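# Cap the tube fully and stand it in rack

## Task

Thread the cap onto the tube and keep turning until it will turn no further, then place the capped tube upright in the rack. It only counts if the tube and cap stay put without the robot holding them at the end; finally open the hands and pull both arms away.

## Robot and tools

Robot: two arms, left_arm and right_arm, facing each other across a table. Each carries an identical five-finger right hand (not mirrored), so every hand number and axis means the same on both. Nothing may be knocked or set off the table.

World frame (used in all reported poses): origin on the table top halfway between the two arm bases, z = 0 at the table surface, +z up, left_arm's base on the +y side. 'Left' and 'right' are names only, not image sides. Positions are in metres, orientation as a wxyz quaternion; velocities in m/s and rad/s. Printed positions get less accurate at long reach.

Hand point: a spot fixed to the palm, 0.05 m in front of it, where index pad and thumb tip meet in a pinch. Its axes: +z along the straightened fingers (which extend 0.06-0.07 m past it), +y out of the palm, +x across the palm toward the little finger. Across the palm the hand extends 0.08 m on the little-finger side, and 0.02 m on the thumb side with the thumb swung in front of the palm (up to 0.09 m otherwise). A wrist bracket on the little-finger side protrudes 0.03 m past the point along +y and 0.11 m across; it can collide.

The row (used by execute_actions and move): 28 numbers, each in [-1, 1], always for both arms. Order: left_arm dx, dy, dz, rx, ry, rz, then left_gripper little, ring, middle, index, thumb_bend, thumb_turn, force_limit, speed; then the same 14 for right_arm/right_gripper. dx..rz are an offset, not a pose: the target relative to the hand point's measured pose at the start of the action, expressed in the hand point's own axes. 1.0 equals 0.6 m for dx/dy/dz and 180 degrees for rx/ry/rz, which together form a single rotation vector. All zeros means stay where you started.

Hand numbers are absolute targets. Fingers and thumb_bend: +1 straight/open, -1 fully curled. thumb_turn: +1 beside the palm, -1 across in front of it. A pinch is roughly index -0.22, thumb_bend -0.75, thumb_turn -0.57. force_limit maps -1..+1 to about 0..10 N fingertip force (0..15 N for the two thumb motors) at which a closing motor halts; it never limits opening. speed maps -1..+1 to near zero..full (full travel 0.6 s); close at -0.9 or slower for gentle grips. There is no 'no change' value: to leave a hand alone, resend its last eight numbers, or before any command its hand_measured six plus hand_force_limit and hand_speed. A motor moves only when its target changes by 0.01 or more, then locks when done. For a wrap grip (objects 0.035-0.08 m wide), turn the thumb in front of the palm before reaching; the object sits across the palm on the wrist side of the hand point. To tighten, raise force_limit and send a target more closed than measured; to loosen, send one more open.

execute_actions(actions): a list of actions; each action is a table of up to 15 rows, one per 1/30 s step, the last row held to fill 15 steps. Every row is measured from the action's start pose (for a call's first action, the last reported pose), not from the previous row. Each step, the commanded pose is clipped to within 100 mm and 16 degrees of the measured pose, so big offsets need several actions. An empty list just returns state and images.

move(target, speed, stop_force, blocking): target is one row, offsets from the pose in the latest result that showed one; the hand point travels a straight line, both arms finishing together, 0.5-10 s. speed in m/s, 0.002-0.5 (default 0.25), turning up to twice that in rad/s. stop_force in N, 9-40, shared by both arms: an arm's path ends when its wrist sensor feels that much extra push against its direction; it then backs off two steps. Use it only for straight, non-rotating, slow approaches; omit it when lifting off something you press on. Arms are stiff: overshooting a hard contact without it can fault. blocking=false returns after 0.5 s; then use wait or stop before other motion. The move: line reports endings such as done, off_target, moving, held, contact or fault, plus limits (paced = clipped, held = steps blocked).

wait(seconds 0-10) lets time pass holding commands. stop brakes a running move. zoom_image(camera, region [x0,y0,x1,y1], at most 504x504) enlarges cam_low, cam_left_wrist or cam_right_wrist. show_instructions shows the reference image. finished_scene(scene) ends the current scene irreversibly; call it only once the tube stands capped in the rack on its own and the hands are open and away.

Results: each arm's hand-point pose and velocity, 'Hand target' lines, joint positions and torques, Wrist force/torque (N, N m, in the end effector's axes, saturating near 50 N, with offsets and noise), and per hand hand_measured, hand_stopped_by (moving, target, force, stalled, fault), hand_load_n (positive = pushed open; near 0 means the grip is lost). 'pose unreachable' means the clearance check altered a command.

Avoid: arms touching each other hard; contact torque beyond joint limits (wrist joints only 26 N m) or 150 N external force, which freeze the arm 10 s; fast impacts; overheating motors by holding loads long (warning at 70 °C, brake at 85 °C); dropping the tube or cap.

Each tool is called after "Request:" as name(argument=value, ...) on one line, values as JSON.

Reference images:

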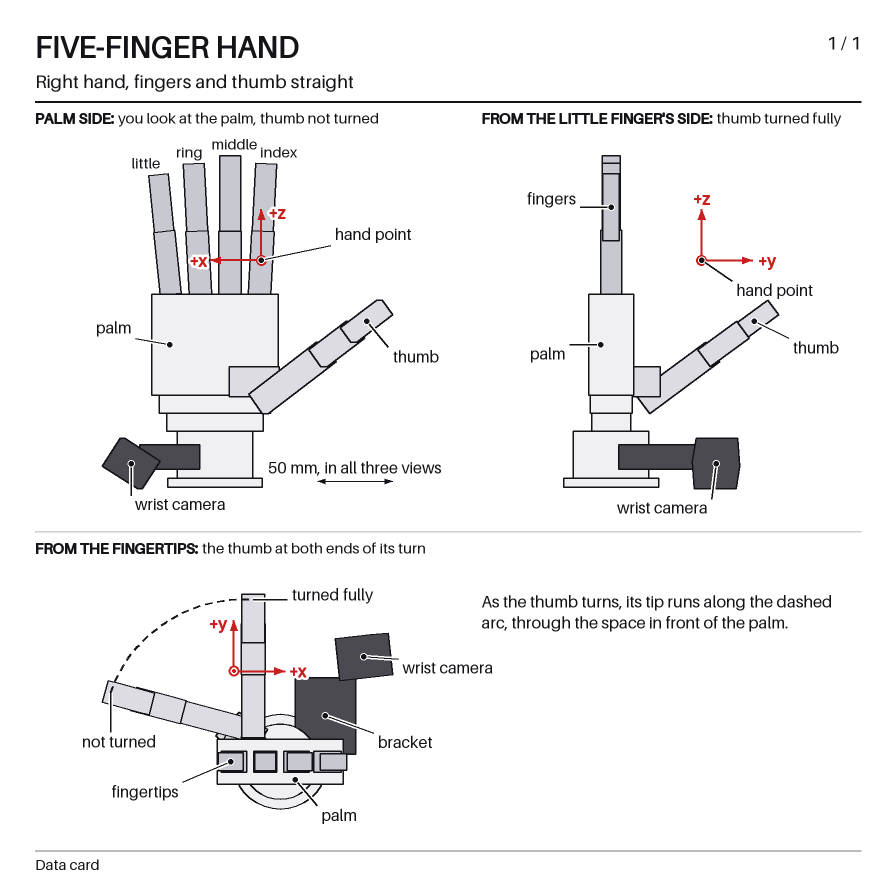

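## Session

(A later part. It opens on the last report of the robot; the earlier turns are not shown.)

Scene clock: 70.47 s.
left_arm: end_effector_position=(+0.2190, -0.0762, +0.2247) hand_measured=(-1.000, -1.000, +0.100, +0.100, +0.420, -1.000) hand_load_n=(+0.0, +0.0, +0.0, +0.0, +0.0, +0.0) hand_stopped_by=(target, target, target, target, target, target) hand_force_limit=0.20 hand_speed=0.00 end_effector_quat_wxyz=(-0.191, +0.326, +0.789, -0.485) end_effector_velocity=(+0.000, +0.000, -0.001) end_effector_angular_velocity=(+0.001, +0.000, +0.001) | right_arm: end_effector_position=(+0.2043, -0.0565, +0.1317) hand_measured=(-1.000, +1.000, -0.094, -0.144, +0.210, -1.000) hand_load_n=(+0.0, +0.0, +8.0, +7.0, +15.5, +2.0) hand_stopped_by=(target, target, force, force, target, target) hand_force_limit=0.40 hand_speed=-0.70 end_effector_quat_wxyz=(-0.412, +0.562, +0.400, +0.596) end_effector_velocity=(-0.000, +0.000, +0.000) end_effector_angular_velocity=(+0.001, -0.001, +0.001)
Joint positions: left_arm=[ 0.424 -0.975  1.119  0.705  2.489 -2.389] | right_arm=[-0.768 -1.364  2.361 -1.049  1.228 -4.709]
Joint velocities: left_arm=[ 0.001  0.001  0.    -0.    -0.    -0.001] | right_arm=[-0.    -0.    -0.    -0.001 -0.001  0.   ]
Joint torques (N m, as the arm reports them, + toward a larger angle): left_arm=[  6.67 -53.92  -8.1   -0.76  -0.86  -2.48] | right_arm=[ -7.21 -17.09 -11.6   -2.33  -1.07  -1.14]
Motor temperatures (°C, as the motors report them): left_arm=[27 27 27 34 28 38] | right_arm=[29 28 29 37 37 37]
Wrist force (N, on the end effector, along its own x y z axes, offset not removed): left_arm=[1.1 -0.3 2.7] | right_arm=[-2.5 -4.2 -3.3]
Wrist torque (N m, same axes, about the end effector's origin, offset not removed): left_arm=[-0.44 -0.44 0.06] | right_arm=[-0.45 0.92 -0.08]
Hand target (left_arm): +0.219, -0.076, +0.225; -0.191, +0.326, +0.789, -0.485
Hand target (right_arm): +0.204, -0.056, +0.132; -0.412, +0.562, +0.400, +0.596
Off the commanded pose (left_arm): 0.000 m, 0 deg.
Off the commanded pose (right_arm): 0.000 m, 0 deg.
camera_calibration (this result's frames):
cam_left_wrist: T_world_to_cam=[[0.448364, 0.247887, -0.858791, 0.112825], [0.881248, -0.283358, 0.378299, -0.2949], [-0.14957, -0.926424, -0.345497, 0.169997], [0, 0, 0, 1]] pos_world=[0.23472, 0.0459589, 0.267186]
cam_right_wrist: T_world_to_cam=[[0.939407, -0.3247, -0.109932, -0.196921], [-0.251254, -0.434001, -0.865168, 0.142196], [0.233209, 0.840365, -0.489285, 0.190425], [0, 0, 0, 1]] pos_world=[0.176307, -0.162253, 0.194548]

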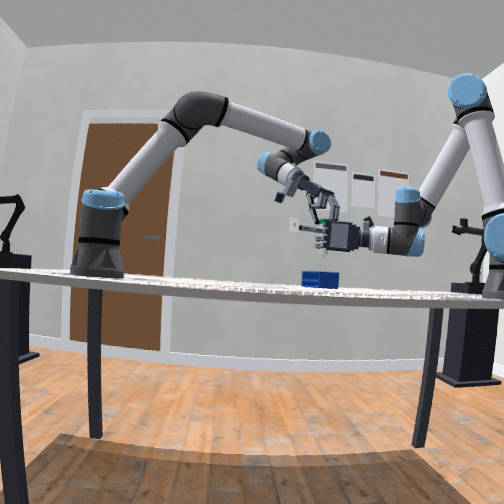

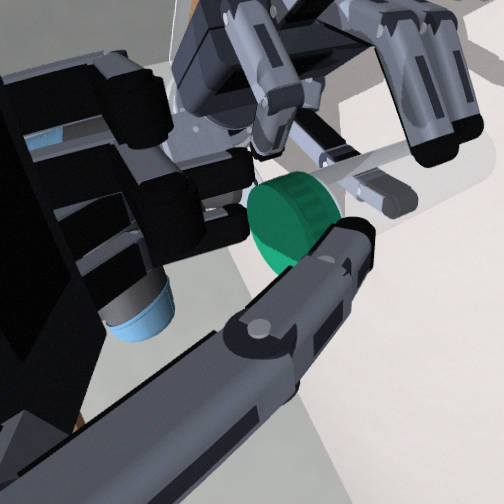

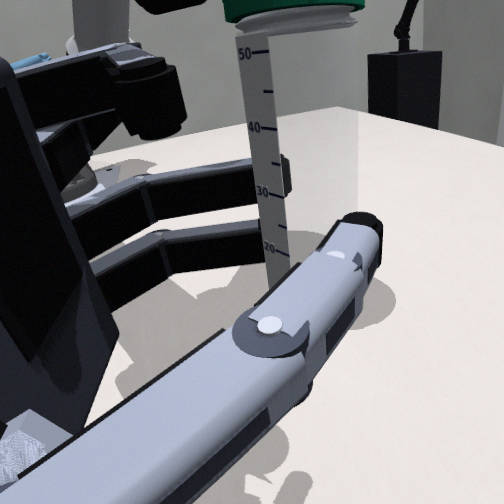

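Request:
zoom_image(camera="cam_right_wrist", region=[200, 0, 400, 80])

Request:
move(target=[0.0058,0.0103,-0.0218,-0.006,-0.444,-0.23,-1,-1,0.1,0.1,0.42,-1,0.2,0,0,0,0,0,0,0,-1,1,-0.5,-0.5,0.2,-1,0.4,-0.7], speed=0.5)

Request:
execute_actions(actions=[[[0,0,0,0,0,0,-1,-1,0.0,0.0,0.2,-1,0.3,-0.5,0,0,0,0,0,0,-1,1,-0.5,-0.5,0.2,-1,0.4,-0.7]],[[0,0,0,0,0,0,-1,-1,-0.4,-0.4,0.2,-1,0.3,-0.8,0,0,0,0,0,0,-1,1,-0.5,-0.5,0.2,-1,0.4,-0.7]]])

Request:
move(target=[0.0242,-0.002,0.0056,0.006,0.444,0.23,-1,-1,-0.4,-0.4,0.2,-1,0.3,-0.8,0,0,0,0,0,0,-1,1,-0.5,-0.5,0.2,-1,0.4,-0.7], speed=0.4)

Request:
execute_actions(actions=[[[0,0,0,0,0,0,-1,-1,0.1,0.1,0.42,-1,0.2,0,0,0,0,0,0,0,-1,1,-0.5,-0.5,0.2,-1,0.4,-0.7]]])

Request:
zoom_image(camera="cam_right_wrist", region=[200, 0, 400, 80])

Region (200, 0, 400, 80) of cam_right_wrist's 504x504 image, scaled by 2.520, with more detail than that image has; it fills the top 202 rows of this view, and the rest is white.

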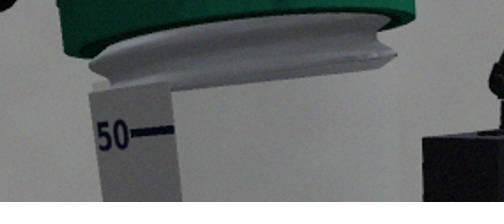

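Scene clock: 73.23 s.
left_arm: end_effector_position=(+0.2263, -0.0639, +0.2247) hand_measured=(-1.000, -1.000, +0.100, +0.100, +0.420, -1.000) hand_load_n=(+0.0, +0.0, +0.0, +0.0, +0.0, +0.0) hand_stopped_by=(target, target, target, target, target, target) hand_force_limit=0.20 hand_speed=0.00 end_effector_quat_wxyz=(-0.204, +0.329, -0.787, +0.480) end_effector_velocity=(-0.000, -0.000, -0.001) end_effector_angular_velocity=(+0.007, +0.005, +0.011) | right_arm: end_effector_position=(+0.2043, -0.0565, +0.1317) hand_measured=(-1.000, +1.000, -0.094, -0.144, +0.210, -1.000) hand_load_n=(+0.0, +0.0, +8.0, +7.0, +15.5, +2.0) hand_stopped_by=(target, target, force, force, target, target) hand_force_limit=0.40 hand_speed=-0.70 end_effector_quat_wxyz=(-0.412, +0.562, +0.400, +0.596) end_effector_velocity=(+0.000, -0.000, -0.000) end_effector_angular_velocity=(-0.000, -0.000, -0.001)
Joint positions: left_arm=[-0.094 -1.131  1.34   0.534  0.74  -3.733] | right_arm=[-0.768 -1.364  2.361 -1.049  1.228 -4.709]
Joint velocities: left_arm=[-0.     0.011 -0.015  0.023 -0.004 -0.018] | right_arm=[-0.     0.     0.    -0.     0.001 -0.   ]
Joint torques (N m, as the arm reports them, + toward a larger angle): left_arm=[ -7.26 -25.5  -30.63   2.8   -2.74  -2.89] | right_arm=[ -7.4  -16.71 -12.16  -2.25  -0.96  -1.09]
Motor temperatures (°C, as the motors report them): left_arm=[27 27 27 34 28 38] | right_arm=[29 28 29 37 37 37]
Wrist force (N, on the end effector, along its own x y z axes, offset not removed): left_arm=[1.2 0.2 1.0] | right_arm=[0.7 -2.5 -4.5]
Wrist torque (N m, same axes, about the end effector's origin, offset not removed): left_arm=[-0.29 -0.42 0.12] | right_arm=[-0.12 0.14 0.07]
Hand target (left_arm): +0.226, -0.064, +0.225; +0.204, -0.330, +0.787, -0.479
Hand target (right_arm): +0.204, -0.056, +0.132; -0.412, +0.562, +0.400, +0.596
Off the commanded pose (left_arm): 0.001 m, 0 deg.
Off the commanded pose (right_arm): 0.000 m, 0 deg.
move: done
camera_calibration (this result's frames):
cam_left_wrist: T_world_to_cam=[[-0.254192, 0.44202, -0.860236, 0.278173], [0.287337, 0.883805, 0.369225, -0.0867857], [0.923485, -0.153324, -0.351664, -0.009523], [0, 0, 0, 1]] pos_world=[0.10444, -0.0477165, 0.267989]
cam_right_wrist: T_world_to_cam=[[0.939407, -0.3247, -0.109932, -0.19692], [-0.251254, -0.434001, -0.865168, 0.142196], [0.233209, 0.840365, -0.489285, 0.190425], [0, 0, 0, 1]] pos_world=[0.176307, -0.162253, 0.194548]

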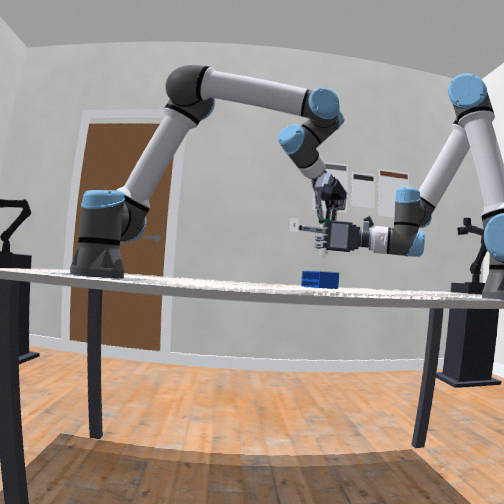

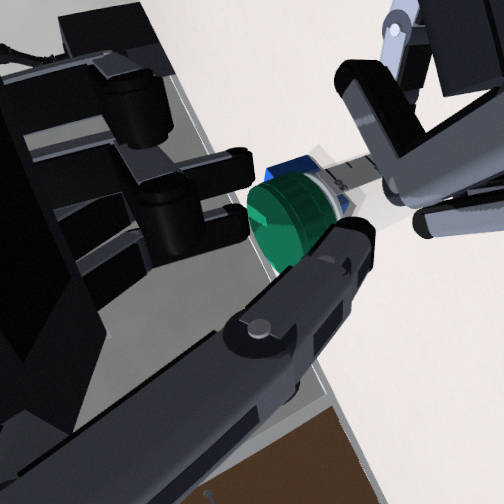

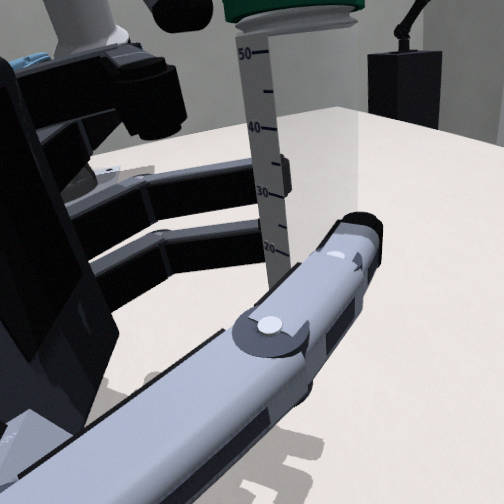

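Scene clock: 74.23 s.
left_arm: end_effector_position=(+0.2263, -0.0639, +0.2246) hand_measured=(-1.000, -1.000, -0.052, -0.062, +0.210, -1.000) hand_load_n=(+0.0, +0.0, +6.0, +8.5, +10.5, +0.5) hand_stopped_by=(target, target, force, force, force, target) hand_force_limit=0.30 hand_speed=-0.80 end_effector_quat_wxyz=(-0.204, +0.329, -0.787, +0.480) end_effector_velocity=(-0.000, -0.000, +0.000) end_effector_angular_velocity=(-0.000, -0.000, -0.000) | right_arm: end_effector_position=(+0.2043, -0.0565, +0.1317) hand_measured=(-1.000, +1.000, -0.094, -0.144, +0.210, -1.000) hand_load_n=(+0.0, +0.0, +10.0, +6.0, +15.0, -1.0) hand_stopped_by=(target, target, force, force, target, target) hand_force_limit=0.40 hand_speed=-0.70 end_effector_quat_wxyz=(-0.412, +0.562, +0.400, +0.596) end_effector_velocity=(+0.000, -0.000, -0.000) end_effector_angular_velocity=(-0.001, +0.001, -0.000)
Joint positions: left_arm=[-0.094 -1.131  1.34   0.534  0.74  -3.733] | right_arm=[-0.768 -1.364  2.361 -1.049  1.228 -4.709]
Joint velocities: left_arm=[-0. -0. -0.  0. -0. -0.] | right_arm=[-0.     0.     0.     0.001  0.     0.   ]
Joint torques (N m, as the arm reports them, + toward a larger angle): left_arm=[ -7.07 -46.14 -12.22  -0.12  -0.26   2.3 ] | right_arm=[ -7.61 -16.9  -12.08  -2.4   -1.02  -1.21]
Motor temperatures (°C, as the motors report them): left_arm=[27 27 27 34 28 38] | right_arm=[29 28 29 37 37 37]
Wrist force (N, on the end effector, along its own x y z axes, offset not removed): left_arm=[1.9 -4.1 0.8] | right_arm=[-1.3 1.7 3.0]
Wrist torque (N m, same axes, about the end effector's origin, offset not removed): left_arm=[-0.44 -0.36 -0.04] | right_arm=[0.57 -0.19 0.41]
Hand target (left_arm): +0.226, -0.064, +0.225; +0.204, -0.329, +0.787, -0.480
Hand target (right_arm): +0.204, -0.056, +0.132; -0.412, +0.562, +0.400, +0.596
Off the commanded pose (left_arm): 0.000 m, 0 deg.
Off the commanded pose (right_arm): 0.000 m, 0 deg.
camera_calibration (this result's frames):
cam_left_wrist: T_world_to_cam=[[-0.254195, 0.441987, -0.860251, 0.278176], [0.28726, 0.883832, 0.36922, -0.0867622], [0.923508, -0.153262, -0.35163, -0.0095454], [0, 0, 0, 1]] pos_world=[0.104449, -0.0477299, 0.267979]
cam_right_wrist: T_world_to_cam=[[0.939407, -0.3247, -0.109932, -0.196921], [-0.251254, -0.434001, -0.865168, 0.142196], [0.233209, 0.840365, -0.489285, 0.190425], [0, 0, 0, 1]] pos_world=[0.176307, -0.162253, 0.194548]

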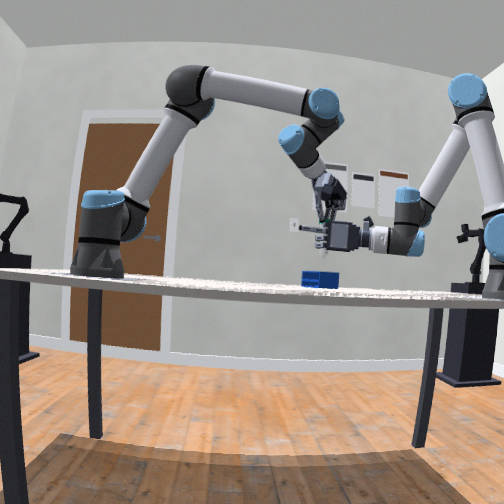

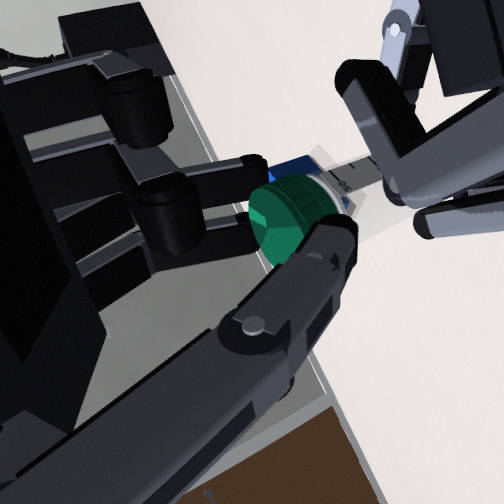

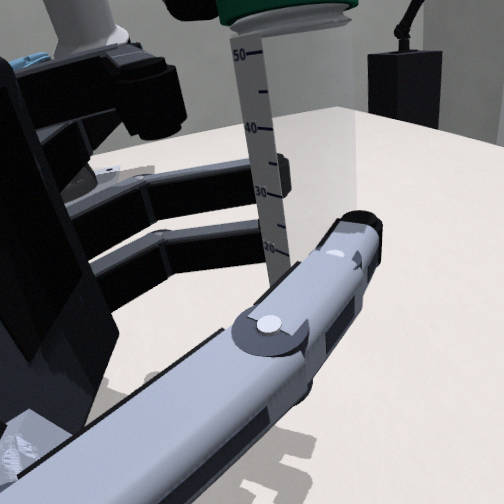

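Scene clock: 76.93 s.
left_arm: end_effector_position=(+0.2190, -0.0763, +0.2246) hand_measured=(-1.000, -1.000, -0.052, -0.062, +0.212, -1.000) hand_load_n=(+0.0, +0.0, +8.0, +5.0, +14.0, +0.0) hand_stopped_by=(target, target, force, force, force, target) hand_force_limit=0.30 hand_speed=-0.80 end_effector_quat_wxyz=(-0.190, +0.326, +0.788, -0.486) end_effector_velocity=(+0.000, +0.000, -0.000) end_effector_angular_velocity=(+0.008, -0.002, -0.010) | right_arm: end_effector_position=(+0.2043, -0.0565, +0.1317) hand_measured=(-1.000, +1.000, -0.096, -0.146, +0.200, -1.000) hand_load_n=(+0.0, +0.0, +0.0, +2.5, +0.0, +0.0) hand_stopped_by=(target, target, force, force, target, target) hand_force_limit=0.40 hand_speed=-0.70 end_effector_quat_wxyz=(-0.412, +0.562, +0.400, +0.596) end_effector_velocity=(-0.000, +0.000, +0.000) end_effector_angular_velocity=(-0.000, -0.001, +0.001)
Joint positions: left_arm=[ 0.424 -0.976  1.121  0.702  2.489 -2.389] | right_arm=[-0.768 -1.364  2.361 -1.049  1.228 -4.709]
Joint velocities: left_arm=[ 0.001  0.012 -0.018  0.029  0.004  0.02 ] | right_arm=[ 0.001 -0.     0.     0.    -0.001 -0.001]
Joint torques (N m, as the arm reports them, + toward a larger angle): left_arm=[ 13.74 -33.49 -30.06   3.48   2.04   2.59] | right_arm=[ -7.65 -16.7  -12.06  -3.21  -1.19  -1.3 ]
Motor temperatures (°C, as the motors report them): left_arm=[27 27 27 34 28 38] | right_arm=[29 28 29 37 37 37]
Wrist force (N, on the end effector, along its own x y z axes, offset not removed): left_arm=[0.4 -3.1 4.7] | right_arm=[-1.6 3.4 2.3]
Wrist torque (N m, same axes, about the end effector's origin, offset not removed): left_arm=[-0.12 -0.33 -0.08] | right_arm=[0.28 0.24 -0.02]
Hand target (left_arm): +0.219, -0.076, +0.225; -0.191, +0.327, +0.788, -0.486
Hand target (right_arm): +0.204, -0.056, +0.132; -0.412, +0.562, +0.400, +0.596
Off the commanded pose (left_arm): 0.001 m, 0 deg.
Off the commanded pose (right_arm): 0.000 m, 0 deg.
move: done
camera_calibration (this result's frames):
cam_left_wrist: T_world_to_cam=[[0.448558, 0.246525, -0.859082, 0.112702], [0.881171, -0.282704, 0.378966, -0.294927], [-0.149441, -0.926986, -0.34404, 0.169507], [0, 0, 0, 1]] pos_world=[0.234659, 0.0459703, 0.266904]
cam_right_wrist: T_world_to_cam=[[0.939407, -0.3247, -0.10993, -0.196921], [-0.251251, -0.433998, -0.86517, 0.142197], [0.233211, 0.840367, -0.489282, 0.190425], [0, 0, 0, 1]] pos_world=[0.176307, -0.162253, 0.194549]

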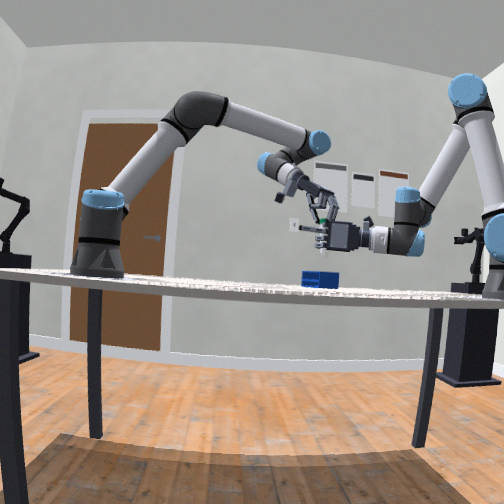

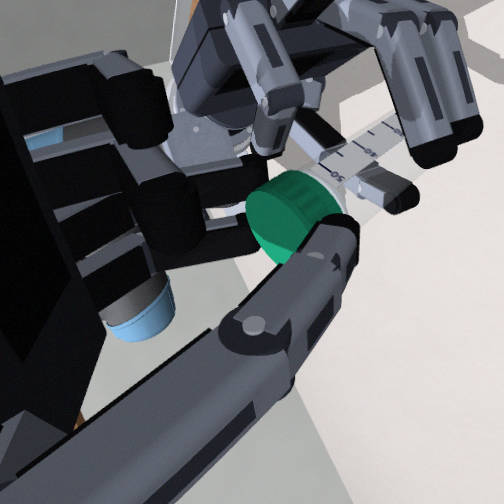

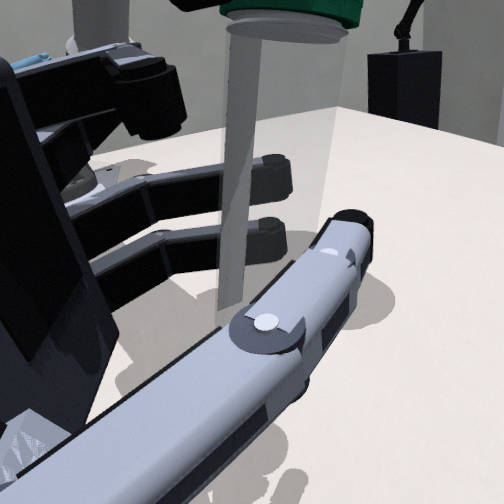

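Scene clock: 77.43 s.
left_arm: end_effector_position=(+0.2190, -0.0763, +0.2246) hand_measured=(-1.000, -1.000, +0.100, +0.100, +0.420, -1.000) hand_load_n=(+0.0, +0.0, +0.0, +0.0, +0.0, +0.0) hand_stopped_by=(target, target, target, target, target, target) hand_force_limit=0.20 hand_speed=0.00 end_effector_quat_wxyz=(-0.190, +0.326, +0.788, -0.486) end_effector_velocity=(+0.000, +0.000, -0.001) end_effector_angular_velocity=(+0.001, -0.000, +0.001) | right_arm: end_effector_position=(+0.2043, -0.0565, +0.1317) hand_measured=(-1.000, +1.000, -0.096, -0.146, +0.200, -1.000) hand_load_n=(+0.0, +0.0, +0.0, +0.0, +0.0, +0.0) hand_stopped_by=(target, target, force, force, target, target) hand_force_limit=0.40 hand_speed=-0.70 end_effector_quat_wxyz=(-0.412, +0.562, +0.400, +0.596) end_effector_velocity=(+0.000, -0.000, -0.000) end_effector_angular_velocity=(+0.000, +0.001, -0.001)
Joint positions: left_arm=[ 0.424 -0.976  1.121  0.702  2.489 -2.389] | right_arm=[-0.768 -1.364  2.361 -1.049  1.228 -4.709]
Joint velocities: left_arm=[ 0.     0.     0.001 -0.    -0.001 -0.   ] | right_arm=[-0.    -0.     0.     0.001  0.001  0.001]
Joint torques (N m, as the arm reports them, + toward a larger angle): left_arm=[  7.44 -53.59  -9.44  -0.84  -0.61  -2.78] | right_arm=[ -8.53 -17.15 -11.78  -2.96  -1.05  -1.23]
Motor temperatures (°C, as the motors report them): left_arm=[27 27 27 34 28 38] | right_arm=[29 28 29 37 37 37]
Wrist force (N, on the end effector, along its own x y z axes, offset not removed): left_arm=[1.1 -0.8 0.8] | right_arm=[2.3 -0.6 -4.2]
Wrist torque (N m, same axes, about the end effector's origin, offset not removed): left_arm=[-0.29 -0.36 0.03] | right_arm=[0.55 0.20 0.20]
Hand target (left_arm): +0.219, -0.076, +0.225; -0.190, +0.326, +0.788, -0.486
Hand target (right_arm): +0.204, -0.056, +0.132; -0.412, +0.562, +0.400, +0.596
Off the commanded pose (left_arm): 0.000 m, 0 deg.
Off the commanded pose (right_arm): 0.000 m, 0 deg.
camera_calibration (this result's frames):
cam_left_wrist: T_world_to_cam=[[0.448539, 0.246514, -0.859095, 0.112684], [0.881178, -0.282713, 0.378945, -0.294943], [-0.149462, -0.926987, -0.34403, 0.169508], [0, 0, 0, 1]] pos_world=[0.234689, 0.0459696, 0.266889]
cam_right_wrist: T_world_to_cam=[[0.939407, -0.324699, -0.109929, -0.196921], [-0.251249, -0.433996, -0.865171, 0.142198], [0.233212, 0.840368, -0.489279, 0.190424], [0, 0, 0, 1]] pos_world=[0.176307, -0.162253, 0.194549]

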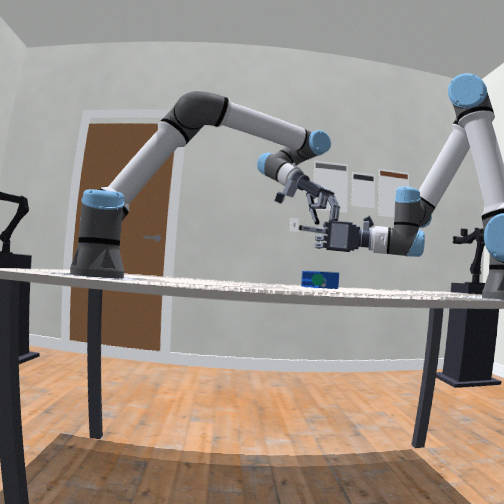

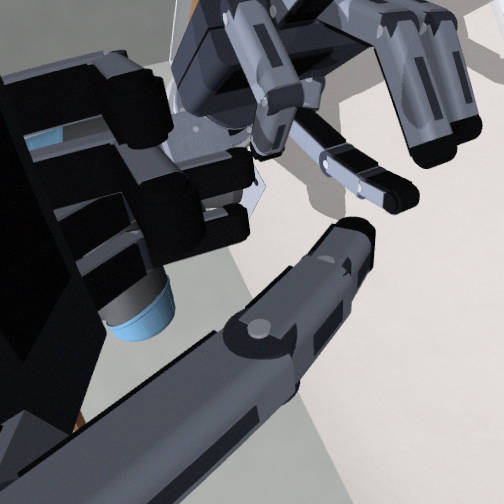

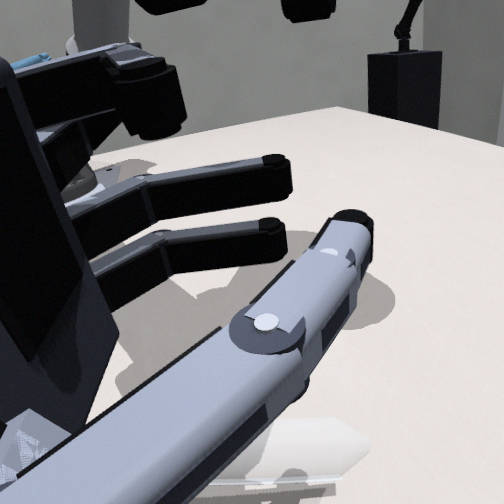

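Region (200, 0, 400, 80) of cam_right_wrist's 504x504 image, scaled by 2.520, with more detail than that image has; it fills the top 202 rows of this view, and the rest is white.

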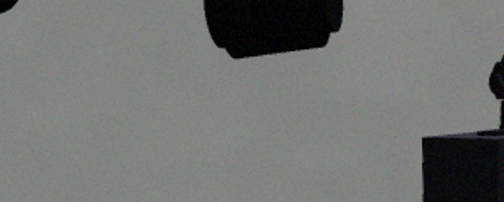

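Request:
move(target=[0.1,-0.1,-0.25,0,-0.222,-0.115,-1,-1,0.1,0.1,0.42,-1,0.2,0,0,0,-0.05,0,0,0,-1,0.25,0.25,0.25,0.2,-1,0.4,0], speed=0.3)

Request:
move(target=[0,0,0,0,0,0,-1,-1,0.1,0.1,0.42,-1,0.2,0,0.02,-0.03,0,-0.065,-0.231,0.445,0.25,0.25,0.25,0.25,0.2,-1,0.4,0], speed=0.4)

Scene clock: 79.70 s.
left_arm: end_effector_position=(+0.2486, +0.0425, +0.3456) hand_measured=(-1.000, -1.000, +0.100, +0.100, +0.420, -1.000) hand_load_n=(+0.0, +0.0, +0.0, +0.0, +0.0, +0.0) hand_stopped_by=(target, target, target, target, target, target) hand_force_limit=0.20 hand_speed=0.00 end_effector_quat_wxyz=(-0.006, +0.002, -0.850, +0.527) end_effector_velocity=(+0.000, +0.001, +0.002) end_effector_angular_velocity=(+0.000, -0.003, +0.013) | right_arm: end_effector_position=(+0.1941, -0.0846, +0.1303) hand_measured=(-1.000, +0.250, +0.250, +0.250, +0.200, -1.000) hand_load_n=(+0.0, +0.0, +0.0, +0.0, +0.0, +0.0) hand_stopped_by=(target, target, target, target, target, target) hand_force_limit=0.40 hand_speed=0.00 end_effector_quat_wxyz=(-0.412, +0.562, +0.400, +0.596) end_effector_velocity=(-0.000, -0.000, +0.000) end_effector_angular_velocity=(+0.001, -0.002, +0.000)
Joint positions: left_arm=[ 0.259 -1.56   1.529  0.497  1.713 -3.062] | right_arm=[-0.805 -1.421  2.446 -1.077  1.191 -4.707]
Joint velocities: left_arm=[-0.008 -0.006  0.001  0.004 -0.021 -0.007] | right_arm=[-0.    -0.     0.001 -0.002 -0.    -0.001]
Joint torques (N m, as the arm reports them, + toward a larger angle): left_arm=[-11.62 -30.97 -11.56   1.25  -1.92  -2.7 ] | right_arm=[ -9.72 -26.31  -0.56  -3.26  -2.42   2.23]
Motor temperatures (°C, as the motors report them): left_arm=[27 27 27 34 28 38] | right_arm=[29 28 29 37 37 37]
Wrist force (N, on the end effector, along its own x y z axes, offset not removed): left_arm=[1.2 -1.4 1.7] | right_arm=[-0.4 -1.8 -3.6]
Wrist torque (N m, same axes, about the end effector's origin, offset not removed): left_arm=[-0.55 -0.41 -0.01] | right_arm=[0.29 0.24 0.14]
Hand target (left_arm): +0.249, +0.043, +0.346; +0.006, -0.003, +0.850, -0.527
Hand target (right_arm): +0.194, -0.085, +0.130; -0.412, +0.562, +0.400, +0.596
Off the commanded pose (left_arm): 0.001 m, 0 deg.
Off the commanded pose (right_arm): 0.000 m, 0 deg.
move: done
camera_calibration (this result's frames):
cam_left_wrist: T_world_to_cam=[[0.135331, 0.481205, -0.866099, 0.244353], [0.827396, 0.426005, 0.365972, -0.345552], [0.54507, -0.766134, -0.340496, 0.144961], [0, 0, 0, 1]] pos_world=[0.173826, 0.140682, 0.387455]
cam_right_wrist: T_world_to_cam=[[0.939409, -0.324709, -0.109882, -0.196644], [-0.25122, -0.434025, -0.865165, 0.126181], [0.233235, 0.840349, -0.4893, 0.215752], [0, 0, 0, 1]] pos_world=[0.166108, -0.190393, 0.193128]

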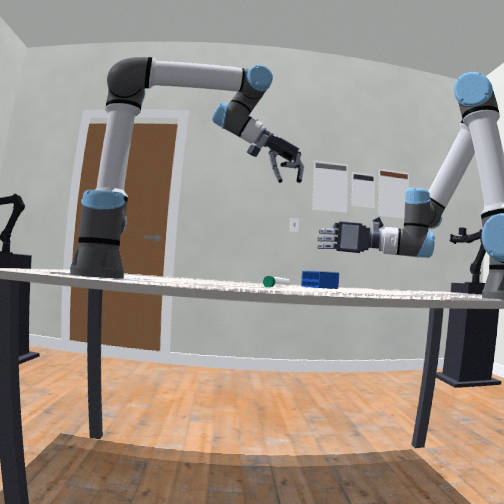

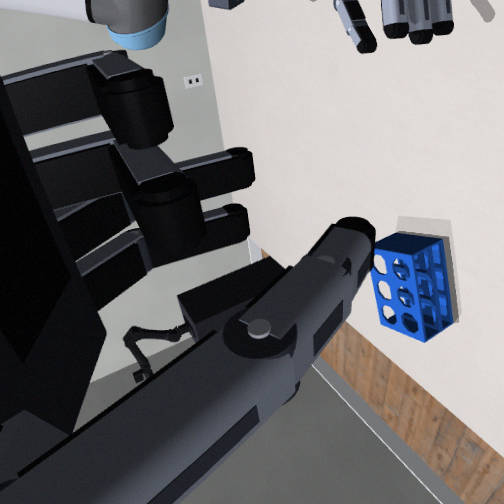

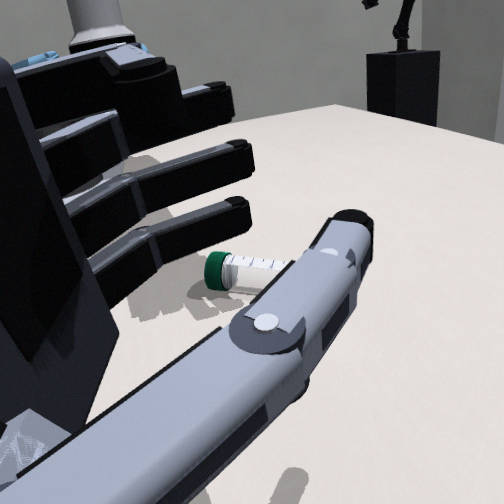

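Scene clock: 82.30 s.
left_arm: end_effector_position=(+0.2486, +0.0425, +0.3455) hand_measured=(-1.000, -1.000, +0.100, +0.100, +0.420, -1.000) hand_load_n=(+0.0, +0.0, +0.0, +0.0, +0.0, +0.0) hand_stopped_by=(target, target, target, target, target, target) hand_force_limit=0.20 hand_speed=0.00 end_effector_quat_wxyz=(-0.006, +0.002, -0.850, +0.527) end_effector_velocity=(-0.000, -0.000, -0.000) end_effector_angular_velocity=(+0.001, -0.000, -0.000) | right_arm: end_effector_position=(+0.1771, -0.0789, +0.1417) hand_measured=(+0.250, +0.250, +0.250, +0.250, +0.200, -1.000) hand_load_n=(+0.0, +0.0, +0.0, +0.0, +0.0, +0.0) hand_stopped_by=(target, target, target, target, target, target) hand_force_limit=0.40 hand_speed=0.00 end_effector_quat_wxyz=(-0.481, +0.877, +0.007, +0.013) end_effector_velocity=(-0.000, +0.000, -0.000) end_effector_angular_velocity=(-0.004, +0.012, +0.002)
Joint positions: left_arm=[ 0.259 -1.56   1.529  0.497  1.713 -3.062] | right_arm=[-1.017 -1.315  1.784  0.342  0.834 -3.793]
Joint velocities: left_arm=[-0.     0.001 -0.    -0.     0.     0.   ] | right_arm=[-0.002  0.007 -0.007  0.012 -0.006 -0.   ]
Joint torques (N m, as the arm reports them, + toward a larger angle): left_arm=[ 10.31 -10.62 -26.61  -2.22   1.54   2.48] | right_arm=[-10.21 -18.11 -28.18   2.83  -3.59   0.89]
Motor temperatures (°C, as the motors report them): left_arm=[27 27 27 34 28 38] | right_arm=[29 28 29 37 37 37]
Wrist force (N, on the end effector, along its own x y z axes, offset not removed): left_arm=[0.9 -1.4 2.3] | right_arm=[-0.7 0.4 -1.5]
Wrist torque (N m, same axes, about the end effector's origin, offset not removed): left_arm=[-0.55 -0.35 -0.06] | right_arm=[0.39 0.33 0.15]
Hand target (left_arm): +0.249, +0.043, +0.346; +0.006, -0.002, +0.850, -0.527
Hand target (right_arm): +0.177, -0.079, +0.142; -0.481, +0.877, +0.007, +0.013
Off the commanded pose (left_arm): 0.000 m, 0 deg.
Off the commanded pose (right_arm): 0.000 m, 0 deg.
move: done
camera_calibration (this result's frames):
cam_left_wrist: T_world_to_cam=[[0.135327, 0.481227, -0.866087, 0.244334], [0.827398, 0.425995, 0.36598, -0.345551], [0.545069, -0.766125, -0.340518, 0.144969], [0, 0, 0, 1]] pos_world=[0.173825, 0.140688, 0.387444]
cam_right_wrist: T_world_to_cam=[[-0.0986859, -0.525185, -0.845247, 0.0946912], [-0.849511, -0.397903, 0.346416, 0.0713597], [-0.518259, 0.752233, -0.406882, 0.334976], [0, 0, 0, 1]] pos_world=[0.24357, -0.173856, 0.191613]

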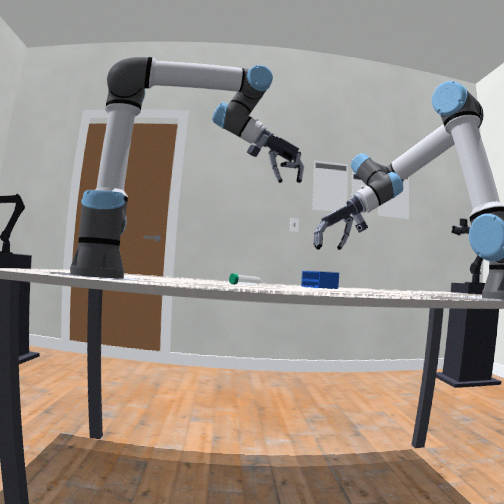

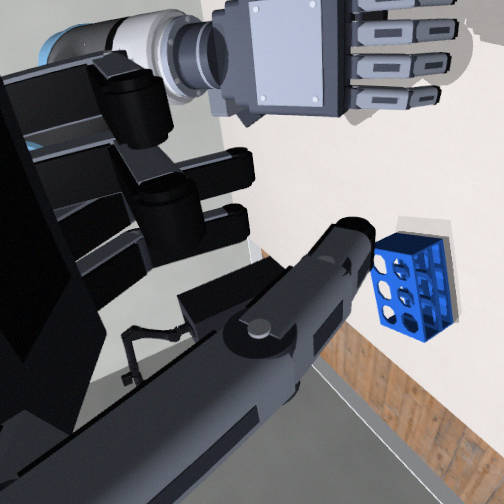

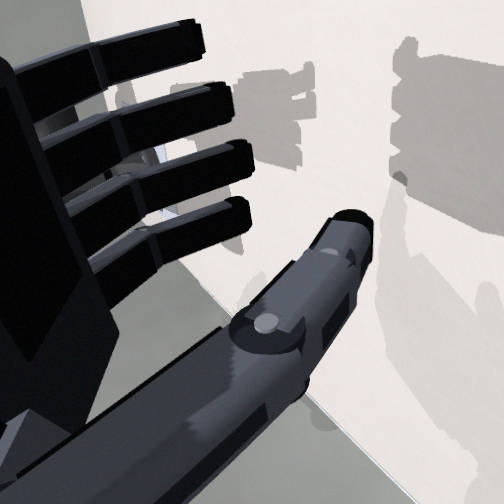

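Request:
move(target=[0.55,-0.1,-0.2,0,0,0,-1,-1,0.1,0.1,0.42,-1,0.2,0,0.25,-0.2,0.33,0,0.187,0.12,0.25,0.25,0.25,0.25,0.2,-1,0.4,0], speed=0.4)

Scene clock: 84.20 s.
left_arm: end_effector_position=(-0.0831, +0.1200, +0.4494) hand_measured=(-1.000, -1.000, +0.100, +0.100, +0.420, -1.000) hand_load_n=(+0.0, +0.0, +0.0, +0.0, +0.0, +0.0) hand_stopped_by=(target, target, target, target, target, target) hand_force_limit=0.20 hand_speed=0.00 end_effector_quat_wxyz=(-0.003, +0.003, -0.851, +0.526) end_effector_velocity=(-0.001, +0.000, -0.001) end_effector_angular_velocity=(+0.006, -0.005, +0.012) | right_arm: end_effector_position=(+0.3270, +0.1524, +0.1407) hand_measured=(+0.250, +0.250, +0.250, +0.250, +0.200, -1.000) hand_load_n=(+0.0, +0.0, +0.0, +0.0, +0.0, +0.0) hand_stopped_by=(target, target, target, target, target, target) hand_force_limit=0.40 hand_speed=0.00 end_effector_quat_wxyz=(+0.457, -0.821, +0.293, -0.176) end_effector_velocity=(+0.001, +0.002, -0.000) end_effector_angular_velocity=(-0.007, +0.003, -0.003)
Joint positions: left_arm=[-0.917 -1.712  1.443  1.026  0.709 -3.761] | right_arm=[-0.703 -0.808  0.965  0.392  1.642 -3.122]
Joint velocities: left_arm=[-0.005  0.011 -0.005  0.017 -0.01  -0.021] | right_arm=[ 0.002  0.011 -0.022  0.019  0.005  0.001]
Joint torques (N m, as the arm reports them, + toward a larger angle): left_arm=[ -8.66  -2.18 -30.87   2.78  -2.55  -2.61] | right_arm=[  8.68 -39.29 -31.4    1.95   2.74   2.18]
Motor temperatures (°C, as the motors report them): left_arm=[27 27 27 34 28 38] | right_arm=[29 28 29 37 37 37]
Wrist force (N, on the end effector, along its own x y z axes, offset not removed): left_arm=[1.3 -1.6 1.4] | right_arm=[-1.9 -4.0 -3.4]
Wrist torque (N m, same axes, about the end effector's origin, offset not removed): left_arm=[-0.54 -0.43 0.01] | right_arm=[-0.16 0.78 -0.20]
Hand target (left_arm): -0.083, +0.120, +0.449; +0.004, -0.003, +0.851, -0.526
Hand target (right_arm): +0.327, +0.153, +0.141; -0.456, +0.821, -0.293, +0.176
Off the commanded pose (left_arm): 0.001 m, 0 deg.
Off the commanded pose (right_arm): 0.000 m, 0 deg.
move: done
camera_calibration (this result's frames):
cam_left_wrist: T_world_to_cam=[[0.131599, 0.483123, -0.865606, 0.341099], [0.829573, 0.424345, 0.362961, -0.140355], [0.54267, -0.765848, -0.344943, 0.422206], [0, 0, 0, 1]] pos_world=[-0.157573, 0.218112, 0.491838]
cam_right_wrist: T_world_to_cam=[[-0.408816, -0.321667, -0.854049, 0.301752], [-0.90839, 0.233387, 0.346925, 0.214091], [0.0877297, 0.917639, -0.387611, 0.0121888], [0, 0, 0, 1]] pos_world=[0.31677, 0.0359125, 0.188162]

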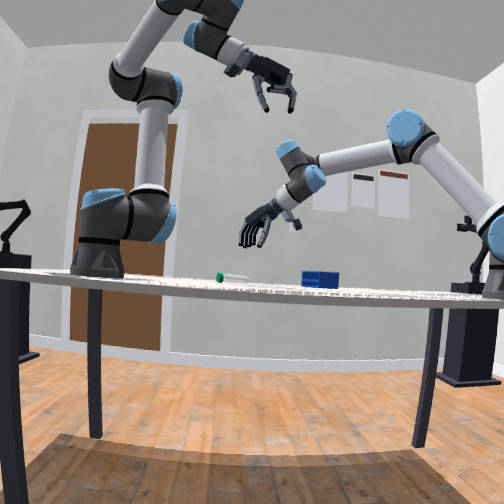

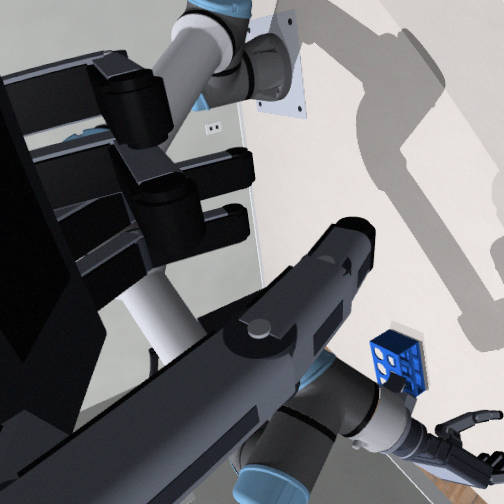

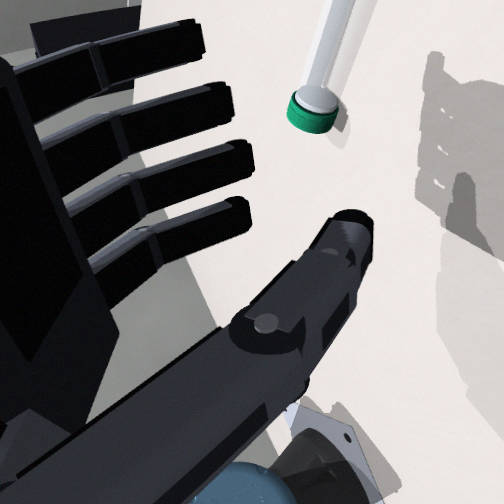

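Request:
move(target=[-1,0.62,0.13,0,-0.49,-0.25,0.25,0.25,0.25,0.25,0.2,-1,0.4,0,0.35,0.1,-0.5,0,0,0,0.25,0.25,0.25,0.25,0.2,-1,0.4,0], speed=0.5)

Scene clock: 87.03 s.
left_arm: end_effector_position=(+0.5195, +0.2212, +0.0867) hand_measured=(+0.250, +0.250, +0.250, +0.250, +0.200, -1.000) hand_load_n=(+0.0, +0.0, +0.0, +0.0, +0.0, +0.0) hand_stopped_by=(target, target, target, target, target, target) hand_force_limit=0.40 hand_speed=0.00 end_effector_quat_wxyz=(-0.397, +0.652, -0.547, +0.344) end_effector_velocity=(+0.002, -0.001, -0.000) end_effector_angular_velocity=(-0.001, +0.001, +0.005) | right_arm: end_effector_position=(+0.3018, -0.2013, +0.2504) hand_measured=(+0.250, +0.250, +0.250, +0.250, +0.200, -1.000) hand_load_n=(+0.0, +0.0, +0.0, +0.0, +0.0, +0.0) hand_stopped_by=(target, target, target, target, target, target) hand_force_limit=0.40 hand_speed=0.00 end_effector_quat_wxyz=(+0.457, -0.821, +0.293, -0.176) end_effector_velocity=(+0.000, +0.000, +0.000) end_effector_angular_velocity=(+0.002, +0.001, +0.000)
Joint positions: left_arm=[ 0.472 -0.942  1.515  0.578  0.513 -4.254] | right_arm=[-1.278 -1.629  1.813  0.421  1.157 -3.439]
Joint velocities: left_arm=[ 0.003  0.006 -0.009  0.005  0.    -0.003] | right_arm=[-0.001 -0.     0.    -0.001 -0.003  0.001]
Joint torques (N m, as the arm reports them, + toward a larger angle): left_arm=[ 10.29 -30.91 -29.24   3.96   0.51  -2.6 ] | right_arm=[ -9.23 -25.36  -8.96   2.07  -2.85  -2.4 ]
Motor temperatures (°C, as the motors report them): left_arm=[27 27 27 34 28 38] | right_arm=[29 28 29 37 37 37]
Wrist force (N, on the end effector, along its own x y z axes, offset not removed): left_arm=[-0.4 -1.8 1.6] | right_arm=[-1.9 -1.3 -4.1]
Wrist torque (N m, same axes, about the end effector's origin, offset not removed): left_arm=[-0.60 -0.13 -0.02] | right_arm=[0.15 0.70 -0.01]
Hand target (left_arm): +0.520, +0.221, +0.087; -0.397, +0.652, -0.547, +0.344
Hand target (right_arm): +0.302, -0.201, +0.250; -0.457, +0.821, -0.293, +0.176
Off the commanded pose (left_arm): 0.004 m, 0 deg.
Off the commanded pose (right_arm): 0.000 m, 0 deg.
move: off_target (left_arm); limits=paced
camera_calibration (this result's frames):
cam_left_wrist: T_world_to_cam=[[-0.496783, 0.0400856, -0.866949, 0.323528], [-0.549481, 0.758689, 0.349946, 0.0920377], [0.671772, 0.650219, -0.354878, -0.331864], [0, 0, 0, 1]] pos_world=[0.434233, 0.132988, 0.130503]
cam_right_wrist: T_world_to_cam=[[-0.408391, -0.322152, -0.854069, 0.27113], [-0.908558, 0.233629, 0.346322, 0.235926], [0.087967, 0.917407, -0.388106, 0.381499], [0, 0, 0, 1]] pos_world=[0.29152, -0.317764, 0.297919]

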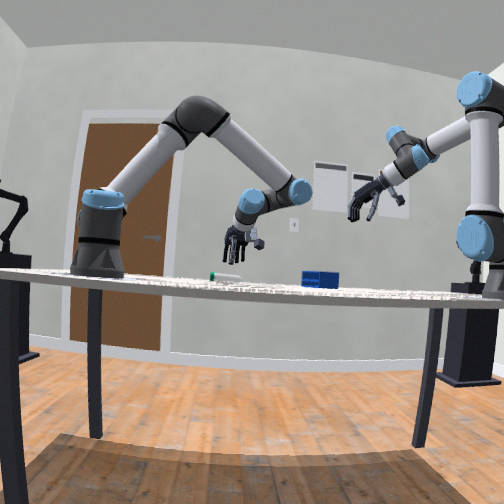

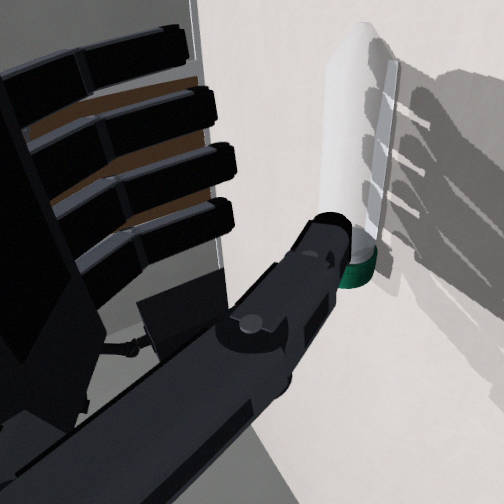

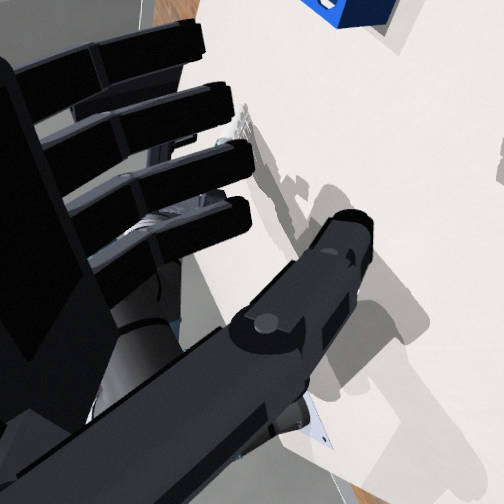

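Tube ~x=.55 and rolling; cage ahead.

Request:
move(target=[-0.01,0.04,0.13,0,0.03,0.02,0.4,0.4,0.4,0.4,0.2,-1,0.4,0,0,0,0,0,0,0,0.25,0.25,0.25,0.25,0.2,-1,0.4,0], speed=0.2)

Scene clock: 88.17 s.
left_arm: end_effector_position=(+0.5769, +0.2362, +0.0306) hand_measured=(+0.400, +0.400, +0.400, +0.400, +0.200, -1.000) hand_load_n=(+0.0, +0.0, +0.0, +0.0, +0.0, +0.0) hand_stopped_by=(target, target, target, target, target, target) hand_force_limit=0.40 hand_speed=0.00 end_effector_quat_wxyz=(-0.382, +0.617, -0.585, +0.361) end_effector_velocity=(+0.001, +0.000, -0.002) end_effector_angular_velocity=(-0.002, -0.001, -0.007) | right_arm: end_effector_position=(+0.3018, -0.2013, +0.2504) hand_measured=(+0.250, +0.250, +0.250, +0.250, +0.200, -1.000) hand_load_n=(+0.0, +0.0, +0.0, +0.0, +0.0, +0.0) hand_stopped_by=(target, target, target, target, target, target) hand_force_limit=0.40 hand_speed=0.00 end_effector_quat_wxyz=(+0.457, -0.821, +0.293, -0.176) end_effector_velocity=(-0.000, -0.000, +0.000) end_effector_angular_velocity=(-0.000, +0.000, -0.001)
Joint positions: left_arm=[ 0.597 -0.915  1.564  0.2    0.638 -3.881] | right_arm=[-1.278 -1.629  1.813  0.421  1.157 -3.439]
Joint velocities: left_arm=[ 0.003 -0.002  0.007 -0.017  0.007  0.013] | right_arm=[ 0.    -0.001  0.     0.001  0.001  0.   ]
Joint torques (N m, as the arm reports them, + toward a larger angle): left_arm=[ 11.12 -50.65  -4.09  -0.6    0.37   2.25] | right_arm=[  8.87 -15.06 -17.06  -1.32   2.47   2.18]
Motor temperatures (°C, as the motors report them): left_arm=[27 27 27 34 28 38] | right_arm=[29 28 29 37 37 37]
Wrist force (N, on the end effector, along its own x y z axes, offset not removed): left_arm=[0.8 -0.4 1.4] | right_arm=[2.0 -5.5 -2.7]
Wrist torque (N m, same axes, about the end effector's origin, offset not removed): left_arm=[-0.34 -0.32 0.10] | right_arm=[-0.48 -0.02 -0.05]
Hand target (left_arm): +0.577, +0.236, +0.030; -0.382, +0.617, -0.585, +0.362
Hand target (right_arm): +0.302, -0.201, +0.250; -0.457, +0.821, -0.293, +0.176
Off the commanded pose (left_arm): 0.000 m, 0 deg.
Off the commanded pose (right_arm): 0.000 m, 0 deg.
move: done
camera_calibration (this result's frames):
cam_left_wrist: T_world_to_cam=[[-0.488768, 0.107838, -0.865723, 0.282182], [-0.461428, 0.810216, 0.361435, 0.0684723], [0.740399, 0.576127, -0.346249, -0.422386], [0, 0, 0, 1]] pos_world=[0.482251, 0.157441, 0.0732928]
cam_right_wrist: T_world_to_cam=[[-0.408415, -0.322163, -0.854054, 0.27112], [-0.908549, 0.233633, 0.346345, 0.235894], [0.0879561, 0.917402, -0.38812, 0.38152], [0, 0, 0, 1]] pos_world=[0.291494, -0.317775, 0.297926]

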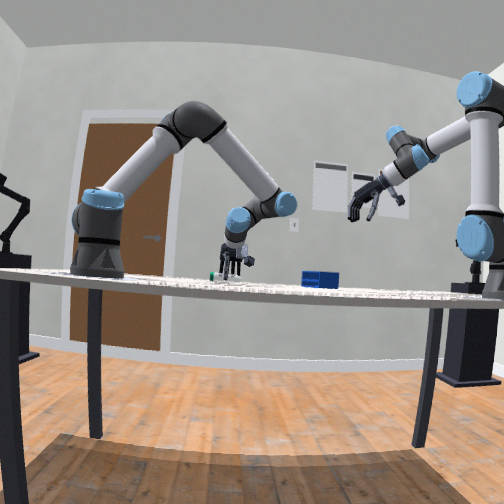

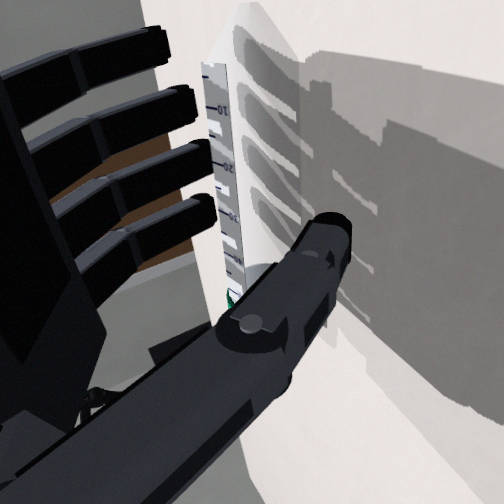

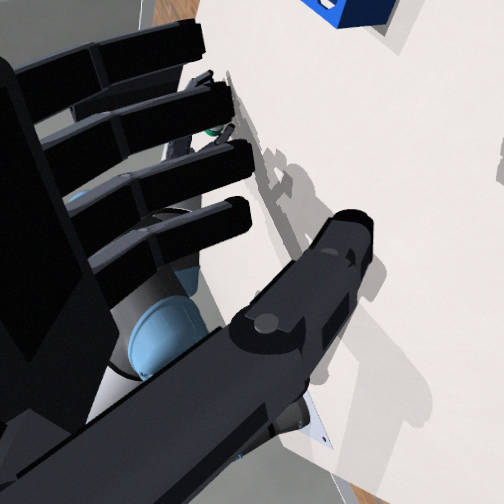

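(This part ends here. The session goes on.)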